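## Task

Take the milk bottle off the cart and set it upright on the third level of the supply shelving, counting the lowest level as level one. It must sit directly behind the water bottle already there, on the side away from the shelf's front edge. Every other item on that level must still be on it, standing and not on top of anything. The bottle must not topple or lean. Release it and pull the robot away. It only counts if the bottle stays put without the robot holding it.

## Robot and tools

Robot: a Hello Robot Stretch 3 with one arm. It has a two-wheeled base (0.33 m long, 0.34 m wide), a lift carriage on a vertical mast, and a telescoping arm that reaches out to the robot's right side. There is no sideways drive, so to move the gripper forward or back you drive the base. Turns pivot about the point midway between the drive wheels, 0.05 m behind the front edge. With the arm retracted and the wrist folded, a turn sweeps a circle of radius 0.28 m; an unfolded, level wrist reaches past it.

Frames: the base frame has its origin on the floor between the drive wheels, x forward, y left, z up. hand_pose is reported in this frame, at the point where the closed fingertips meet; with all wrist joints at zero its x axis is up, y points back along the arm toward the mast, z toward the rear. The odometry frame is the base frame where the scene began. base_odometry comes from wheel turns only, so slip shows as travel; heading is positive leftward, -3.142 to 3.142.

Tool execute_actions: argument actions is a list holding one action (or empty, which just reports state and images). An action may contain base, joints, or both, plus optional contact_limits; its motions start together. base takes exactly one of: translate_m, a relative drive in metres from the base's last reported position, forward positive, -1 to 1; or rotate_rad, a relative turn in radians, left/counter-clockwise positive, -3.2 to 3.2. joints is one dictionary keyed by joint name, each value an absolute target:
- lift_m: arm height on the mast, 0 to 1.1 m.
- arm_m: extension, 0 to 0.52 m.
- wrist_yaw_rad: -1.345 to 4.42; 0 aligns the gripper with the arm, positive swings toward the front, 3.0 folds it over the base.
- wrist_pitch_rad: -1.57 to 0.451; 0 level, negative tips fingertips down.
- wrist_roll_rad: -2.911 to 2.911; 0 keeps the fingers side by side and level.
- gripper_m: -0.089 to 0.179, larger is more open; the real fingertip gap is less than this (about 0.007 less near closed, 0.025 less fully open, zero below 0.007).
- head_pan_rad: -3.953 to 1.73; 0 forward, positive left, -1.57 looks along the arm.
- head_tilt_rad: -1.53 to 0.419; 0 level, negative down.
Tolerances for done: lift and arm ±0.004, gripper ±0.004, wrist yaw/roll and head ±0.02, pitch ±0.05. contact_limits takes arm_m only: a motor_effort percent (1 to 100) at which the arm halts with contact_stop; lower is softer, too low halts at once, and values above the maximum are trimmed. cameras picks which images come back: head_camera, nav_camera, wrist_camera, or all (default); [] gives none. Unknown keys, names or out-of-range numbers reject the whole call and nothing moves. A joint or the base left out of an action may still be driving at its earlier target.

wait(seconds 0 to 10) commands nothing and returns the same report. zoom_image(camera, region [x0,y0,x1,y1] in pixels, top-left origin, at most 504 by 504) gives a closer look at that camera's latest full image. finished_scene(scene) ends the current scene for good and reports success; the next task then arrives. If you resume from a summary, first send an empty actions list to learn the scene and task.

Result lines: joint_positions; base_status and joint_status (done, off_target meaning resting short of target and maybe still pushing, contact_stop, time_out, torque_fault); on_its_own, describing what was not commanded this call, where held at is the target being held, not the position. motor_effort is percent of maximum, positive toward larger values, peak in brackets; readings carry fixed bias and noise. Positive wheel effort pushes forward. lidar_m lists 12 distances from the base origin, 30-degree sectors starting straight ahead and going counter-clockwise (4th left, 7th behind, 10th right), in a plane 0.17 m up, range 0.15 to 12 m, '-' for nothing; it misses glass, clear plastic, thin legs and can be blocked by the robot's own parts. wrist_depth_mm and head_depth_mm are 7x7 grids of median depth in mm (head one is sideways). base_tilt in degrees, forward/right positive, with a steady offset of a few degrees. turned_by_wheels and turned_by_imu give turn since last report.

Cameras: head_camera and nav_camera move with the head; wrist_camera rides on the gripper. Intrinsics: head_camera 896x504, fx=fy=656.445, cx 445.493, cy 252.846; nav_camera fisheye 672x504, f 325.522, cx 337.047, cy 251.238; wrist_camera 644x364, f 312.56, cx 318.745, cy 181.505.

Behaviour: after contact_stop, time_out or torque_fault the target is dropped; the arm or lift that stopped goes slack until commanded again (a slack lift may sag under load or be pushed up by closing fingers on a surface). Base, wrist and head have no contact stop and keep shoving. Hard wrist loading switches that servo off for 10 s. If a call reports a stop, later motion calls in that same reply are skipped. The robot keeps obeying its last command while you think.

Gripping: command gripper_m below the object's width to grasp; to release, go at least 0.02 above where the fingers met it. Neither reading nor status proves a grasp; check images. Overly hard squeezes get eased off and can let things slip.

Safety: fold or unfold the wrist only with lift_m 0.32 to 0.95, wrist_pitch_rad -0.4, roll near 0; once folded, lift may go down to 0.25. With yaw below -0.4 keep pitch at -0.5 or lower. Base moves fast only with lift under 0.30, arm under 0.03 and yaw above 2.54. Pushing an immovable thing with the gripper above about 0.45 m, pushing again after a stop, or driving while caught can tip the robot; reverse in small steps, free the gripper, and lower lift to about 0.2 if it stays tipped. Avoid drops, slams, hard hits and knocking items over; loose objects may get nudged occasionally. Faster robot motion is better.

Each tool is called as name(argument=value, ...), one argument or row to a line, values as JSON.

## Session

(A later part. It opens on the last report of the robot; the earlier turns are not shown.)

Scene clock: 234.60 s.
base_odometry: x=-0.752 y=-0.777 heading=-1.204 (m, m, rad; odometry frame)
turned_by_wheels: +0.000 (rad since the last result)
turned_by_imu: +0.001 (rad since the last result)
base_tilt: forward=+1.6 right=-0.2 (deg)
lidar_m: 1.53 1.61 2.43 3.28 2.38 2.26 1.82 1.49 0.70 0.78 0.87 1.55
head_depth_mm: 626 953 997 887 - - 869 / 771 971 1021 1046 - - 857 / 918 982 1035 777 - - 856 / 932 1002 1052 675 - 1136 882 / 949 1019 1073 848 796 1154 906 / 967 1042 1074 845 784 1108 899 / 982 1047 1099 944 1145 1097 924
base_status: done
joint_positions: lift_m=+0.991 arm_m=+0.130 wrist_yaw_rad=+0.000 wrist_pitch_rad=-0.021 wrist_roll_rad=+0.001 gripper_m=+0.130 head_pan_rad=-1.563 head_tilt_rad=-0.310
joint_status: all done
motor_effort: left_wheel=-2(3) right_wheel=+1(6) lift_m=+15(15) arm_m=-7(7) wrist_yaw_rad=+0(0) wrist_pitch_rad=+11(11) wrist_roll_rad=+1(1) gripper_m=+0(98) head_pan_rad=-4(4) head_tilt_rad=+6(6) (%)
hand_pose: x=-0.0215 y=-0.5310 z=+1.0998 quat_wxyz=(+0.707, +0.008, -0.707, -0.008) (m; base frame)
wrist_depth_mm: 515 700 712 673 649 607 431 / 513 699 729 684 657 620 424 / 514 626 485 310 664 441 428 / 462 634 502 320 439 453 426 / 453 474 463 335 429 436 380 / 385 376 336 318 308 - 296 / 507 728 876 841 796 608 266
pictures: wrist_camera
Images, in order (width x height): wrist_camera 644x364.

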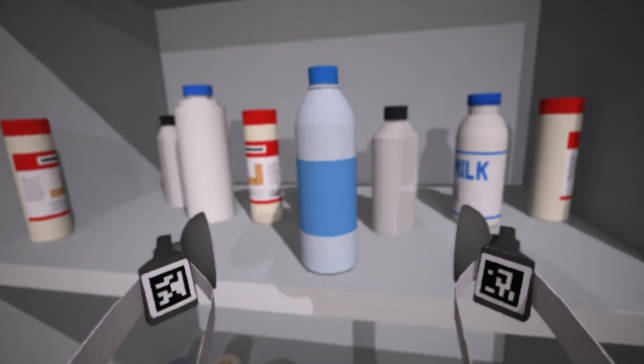

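execute_actions(
  actions=[
    {"joints":{"arm_m":0.325}},
  ],
  cameras=[],
)

execute_actions(
  actions=[
    {"joints":{"gripper_m":0.02}},
  ],
  cameras=[],
)

execute_actions(
  actions=[
    {"joints":{"lift_m":1.008}},
  ],
  cameras=[],
)

execute_actions(
  actions=[
    {"base":{"translate_m":-0.19},"joints":{"arm_m":0.31}},
  ],
  cameras=[],
)

execute_actions(
  actions=[
    {"joints":{"lift_m":0.99}},
  ],
  cameras=[],
)

execute_actions(
  actions=[
    {"joints":{"gripper_m":0.12}},
  ],
  cameras=[],
)

execute_actions(
  actions=[
    {"joints":{"arm_m":0}},
  ],
  cameras=["wrist_camera"],
)

finished_scene(
  scene=1,
)

Scene clock: 248.87 s.
base_odometry: x=-0.752 y=-0.777 heading=-1.204 (m, m, rad; odometry frame)
turned_by_wheels: +0.000 (rad since the last result)
turned_by_imu: +0.000 (rad since the last result)
base_tilt: forward=+1.6 right=-0.2 (deg)
lidar_m: 1.53 1.60 2.43 3.28 2.38 2.26 1.82 1.48 0.70 0.78 0.88 1.55
head_depth_mm: 625 952 998 1021 668 1138 912 / 768 966 1021 1025 678 1175 918 / 918 985 1038 - 1179 1168 884 / 932 1001 1046 697 710 1168 909 / 951 1017 1070 848 791 1157 903 / 965 1040 1073 846 785 1099 901 / 981 1045 1097 942 1145 1101 921
base_status: not commanded
joint_positions: lift_m=+0.991 arm_m=+0.325 wrist_yaw_rad=+0.000 wrist_pitch_rad=-0.021 wrist_roll_rad=+0.001 gripper_m=+0.130 head_pan_rad=-1.563 head_tilt_rad=-0.310
joint_status: all done
motor_effort: left_wheel=-2(2) right_wheel=+1(1) lift_m=+15(15) arm_m=+5(4) wrist_yaw_rad=-1(0) wrist_pitch_rad=+11(10) wrist_roll_rad=+1(1) gripper_m=+0(1) head_pan_rad=-4(4) head_tilt_rad=+6(6) (%)
hand_pose: x=-0.0215 y=-0.7253 z=+1.0999 quat_wxyz=(+0.707, +0.008, -0.707, -0.008) (m; base frame)
wrist_depth_mm: 484 551 523 120 470 445 432 / 481 562 550 118 489 464 418 / 461 300 272 112 229 480 234 / 478 305 281 115 221 491 235 / 453 317 291 120 230 279 244 / 336 320 286 125 238 - 253 / 254 244 235 130 236 234 230
pictures: none
No camera images: the call's "cameras" was empty. Leave "cameras" out to get every camera's image.

Scene clock: 250.47 s.
base_odometry: x=-0.752 y=-0.777 heading=-1.204 (m, m, rad; odometry frame)
turned_by_wheels: +0.000 (rad since the last result)
turned_by_imu: +0.000 (rad since the last result)
base_tilt: forward=+1.6 right=-0.2 (deg)
lidar_m: 1.53 1.60 2.42 3.28 2.38 2.26 1.82 1.48 0.70 0.78 0.88 1.55
head_depth_mm: 626 954 991 1023 668 1139 908 / 769 969 1018 1028 678 1176 916 / 918 983 1035 - 1177 1168 881 / 933 1003 1046 852 749 1163 910 / 948 1020 1068 846 790 1158 905 / 962 1037 1074 847 782 1107 900 / 979 1047 1095 945 1141 1099 922
base_status: not commanded
joint_positions: lift_m=+0.991 arm_m=+0.325 wrist_yaw_rad=+0.004 wrist_pitch_rad=-0.020 wrist_roll_rad=+0.001 gripper_m=+0.021 head_pan_rad=-1.563 head_tilt_rad=-0.310
joint_status: all done
motor_effort: left_wheel=-1(2) right_wheel=+0(1) lift_m=+15(15) arm_m=+3(5) wrist_yaw_rad=-3(6) wrist_pitch_rad=+10(10) wrist_roll_rad=+1(1) gripper_m=-25(98) head_pan_rad=-3(3) head_tilt_rad=+6(6) (%)
hand_pose: x=-0.0204 y=-0.7254 z=+1.1001 quat_wxyz=(+0.707, +0.009, -0.707, -0.006) (m; base frame)
wrist_depth_mm: 484 562 528 117 474 446 426 / 478 564 545 113 490 463 425 / 467 299 277 108 222 473 233 / 480 308 288 111 215 482 234 / 456 319 294 115 132 365 243 / 334 321 - 121 129 284 250 / 254 250 244 126 228 234 230
pictures: none
No camera images: the call's "cameras" was empty. Leave "cameras" out to get every camera's image.

Scene clock: 251.37 s.
base_odometry: x=-0.752 y=-0.777 heading=-1.204 (m, m, rad; odometry frame)
turned_by_wheels: +0.000 (rad since the last result)
turned_by_imu: +0.000 (rad since the last result)
base_tilt: forward=+1.6 right=-0.2 (deg)
lidar_m: 1.53 1.60 2.42 3.29 2.38 2.26 1.82 1.48 0.70 0.78 0.88 1.54
head_depth_mm: 626 954 995 - 724 1136 906 / 769 969 1014 - 679 1176 919 / 917 980 1025 - 714 1172 885 / 932 1003 1043 854 726 1159 905 / 946 1015 1068 847 791 1157 905 / 962 1036 1079 845 782 1103 897 / 979 1044 1098 942 1143 1098 922
base_status: not commanded
joint_positions: lift_m=+1.007 arm_m=+0.325 wrist_yaw_rad=+0.002 wrist_pitch_rad=-0.063 wrist_roll_rad=+0.001 gripper_m=+0.025 head_pan_rad=-1.563 head_tilt_rad=-0.310
joint_status: all done
motor_effort: left_wheel=-1(1) right_wheel=+1(1) lift_m=+41(42) arm_m=+3(4) wrist_yaw_rad=+0(3) wrist_pitch_rad=+32(33) wrist_roll_rad=+1(1) gripper_m=-23(24) head_pan_rad=-4(3) head_tilt_rad=+6(6) (%)
hand_pose: x=-0.0210 y=-0.7239 z=+1.1057 quat_wxyz=(+0.707, +0.023, -0.707, -0.022) (m; base frame)
wrist_depth_mm: 486 552 520 116 461 443 423 / 480 554 542 113 481 459 421 / 461 299 278 108 221 482 233 / 479 310 289 111 216 491 234 / 455 324 298 115 131 357 247 / 328 323 285 120 128 282 260 / 256 253 249 126 230 236 233
pictures: none
No camera images: the call's "cameras" was empty. Leave "cameras" out to get every camera's image.

Scene clock: 254.43 s.
base_odometry: x=-0.820 y=-0.600 heading=-1.204 (m, m, rad; odometry frame)
turned_by_wheels: +0.000 (rad since the last result)
turned_by_imu: +0.000 (rad since the last result)
base_tilt: forward=+1.6 right=-0.2 (deg)
lidar_m: 1.72 1.77 2.54 3.31 2.25 2.07 1.63 1.45 0.63 0.63 0.99 1.73
head_depth_mm: 504 552 554 - 618 1220 1307 / 547 940 982 - 640 799 720 / 628 958 1003 - 661 1168 913 / 635 975 1022 1067 680 1165 906 / 923 993 1045 793 742 1162 876 / 938 1011 1057 836 739 1149 897 / 954 1025 1075 844 776 1142 894
base_status: done
joint_positions: lift_m=+1.007 arm_m=+0.310 wrist_yaw_rad=+0.001 wrist_pitch_rad=-0.064 wrist_roll_rad=+0.001 gripper_m=+0.025 head_pan_rad=-1.563 head_tilt_rad=-0.310
joint_status: all done
motor_effort: left_wheel=-2(3) right_wheel=+2(3) lift_m=+41(41) arm_m=-7(8) wrist_yaw_rad=+1(0) wrist_pitch_rad=+32(32) wrist_roll_rad=+1(1) gripper_m=-23(23) head_pan_rad=-5(4) head_tilt_rad=+6(6) (%)
hand_pose: x=-0.0213 y=-0.7095 z=+1.1056 quat_wxyz=(+0.707, +0.023, -0.707, -0.023) (m; base frame)
wrist_depth_mm: 567 535 507 116 453 346 195 / 595 563 527 113 466 310 194 / 334 564 250 108 478 267 193 / 321 297 250 111 292 275 192 / 334 319 255 115 131 287 191 / 331 319 266 121 128 283 191 / 255 254 247 126 230 237 190
pictures: none
No camera images: the call's "cameras" was empty. Leave "cameras" out to get every camera's image.

Scene clock: 255.33 s.
base_odometry: x=-0.820 y=-0.600 heading=-1.204 (m, m, rad; odometry frame)
turned_by_wheels: +0.000 (rad since the last result)
turned_by_imu: +0.000 (rad since the last result)
base_tilt: forward=+1.6 right=-0.2 (deg)
lidar_m: 1.72 1.77 2.54 3.29 2.25 2.07 1.63 1.45 0.63 0.63 0.99 1.74
head_depth_mm: 535 553 555 571 623 1215 1313 / 639 939 983 829 638 798 719 / 633 957 1005 - 647 1167 908 / 636 975 1022 987 725 1165 907 / 922 995 1040 792 743 1158 878 / 938 1008 1056 836 739 1152 902 / 955 1027 1074 847 775 1137 895
base_status: not commanded
joint_positions: lift_m=+0.991 arm_m=+0.310 wrist_yaw_rad=+0.001 wrist_pitch_rad=-0.021 wrist_roll_rad=+0.001 gripper_m=+0.025 head_pan_rad=-1.563 head_tilt_rad=-0.310
joint_status: all done
motor_effort: left_wheel=-2(2) right_wheel=+2(2) lift_m=+15(37) arm_m=-6(7) wrist_yaw_rad=+0(0) wrist_pitch_rad=+10(32) wrist_roll_rad=+1(1) gripper_m=-23(22) head_pan_rad=-4(4) head_tilt_rad=+6(6) (%)
hand_pose: x=-0.0213 y=-0.7109 z=+1.0997 quat_wxyz=(+0.707, +0.008, -0.707, -0.008) (m; base frame)
wrist_depth_mm: 575 543 509 118 458 344 194 / 597 566 530 113 470 307 193 / 333 570 251 108 478 267 192 / 318 296 250 111 293 277 193 / 330 310 251 115 131 283 192 / 331 315 260 120 128 283 192 / 254 250 245 126 228 234 191
pictures: none
No camera images: the call's "cameras" was empty. Leave "cameras" out to get every camera's image.

Scene clock: 256.80 s.
base_odometry: x=-0.820 y=-0.600 heading=-1.204 (m, m, rad; odometry frame)
turned_by_wheels: +0.000 (rad since the last result)
turned_by_imu: +0.000 (rad since the last result)
base_tilt: forward=+1.6 right=-0.2 (deg)
lidar_m: 1.72 1.76 2.54 3.31 2.25 2.07 1.63 1.45 0.63 0.63 0.99 1.73
head_depth_mm: 536 553 555 571 621 1222 1313 / 639 942 982 826 637 798 719 / 632 960 1005 - 648 1167 912 / 637 976 1023 1000 726 1164 910 / 925 990 1040 792 744 1161 876 / 939 1006 1058 837 737 1154 899 / 956 1029 1071 843 775 1140 897
base_status: not commanded
joint_positions: lift_m=+0.991 arm_m=+0.310 wrist_yaw_rad=+0.001 wrist_pitch_rad=-0.017 wrist_roll_rad=+0.001 gripper_m=+0.120 head_pan_rad=-1.563 head_tilt_rad=-0.310
joint_status: all done
motor_effort: left_wheel=-2(1) right_wheel=+2(2) lift_m=+14(15) arm_m=-5(6) wrist_yaw_rad=+0(0) wrist_pitch_rad=+9(11) wrist_roll_rad=+1(1) gripper_m=+0(100) head_pan_rad=-4(4) head_tilt_rad=+6(5) (%)
hand_pose: x=-0.0213 y=-0.7110 z=+1.1008 quat_wxyz=(+0.707, +0.007, -0.707, -0.006) (m; base frame)
wrist_depth_mm: 579 546 511 120 460 342 193 / 594 561 536 117 472 344 193 / 329 576 256 111 477 266 193 / 317 297 249 114 293 277 193 / 328 311 264 118 257 280 192 / 331 328 272 122 284 - 192 / 254 251 248 127 229 234 181
pictures: none
No camera images: the call's "cameras" was empty. Leave "cameras" out to get every camera's image.

Scene clock: 260.30 s.
base_odometry: x=-0.820 y=-0.600 heading=-1.204 (m, m, rad; odometry frame)
turned_by_wheels: +0.000 (rad since the last result)
turned_by_imu: +0.000 (rad since the last result)
base_tilt: forward=+1.6 right=-0.3 (deg)
lidar_m: 1.72 1.76 2.55 3.30 2.26 2.06 1.63 1.45 0.63 0.63 0.99 1.74
head_depth_mm: 535 552 555 590 629 667 - / 640 940 985 819 679 664 - / 632 957 1004 938 676 - - / 636 974 1019 660 672 - - / 927 993 1041 791 702 1160 873 / 940 1013 1055 836 738 1152 898 / 954 1026 1077 845 774 1139 894
base_status: not commanded
joint_positions: lift_m=+0.991 arm_m=+0.000 wrist_yaw_rad=+0.000 wrist_pitch_rad=-0.018 wrist_roll_rad=+0.001 gripper_m=+0.120 head_pan_rad=-1.563 head_tilt_rad=-0.310
joint_status: all done
motor_effort: left_wheel=-2(2) right_wheel=+2(2) lift_m=+15(15) arm_m=-7(7) wrist_yaw_rad=-1(0) wrist_pitch_rad=+9(9) wrist_roll_rad=+1(1) gripper_m=+1(0) head_pan_rad=-4(2) head_tilt_rad=+5(6) (%)
hand_pose: x=-0.0213 y=-0.4011 z=+1.1006 quat_wxyz=(+0.707, +0.007, -0.707, -0.006) (m; base frame)
wrist_depth_mm: 686 829 795 775 715 329 716 / 706 869 819 796 741 750 740 / 704 635 617 544 565 789 764 / 688 665 624 556 587 806 781 / 538 486 472 437 442 844 818 / 704 856 971 929 739 - 850 / 701 827 899 856 811 917 879
pictures: wrist_camera
Images, in order (width x height): wrist_camera 644x364.

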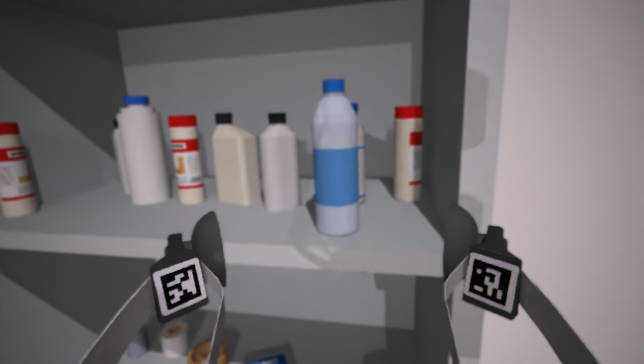

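The scene is finished: the task was done.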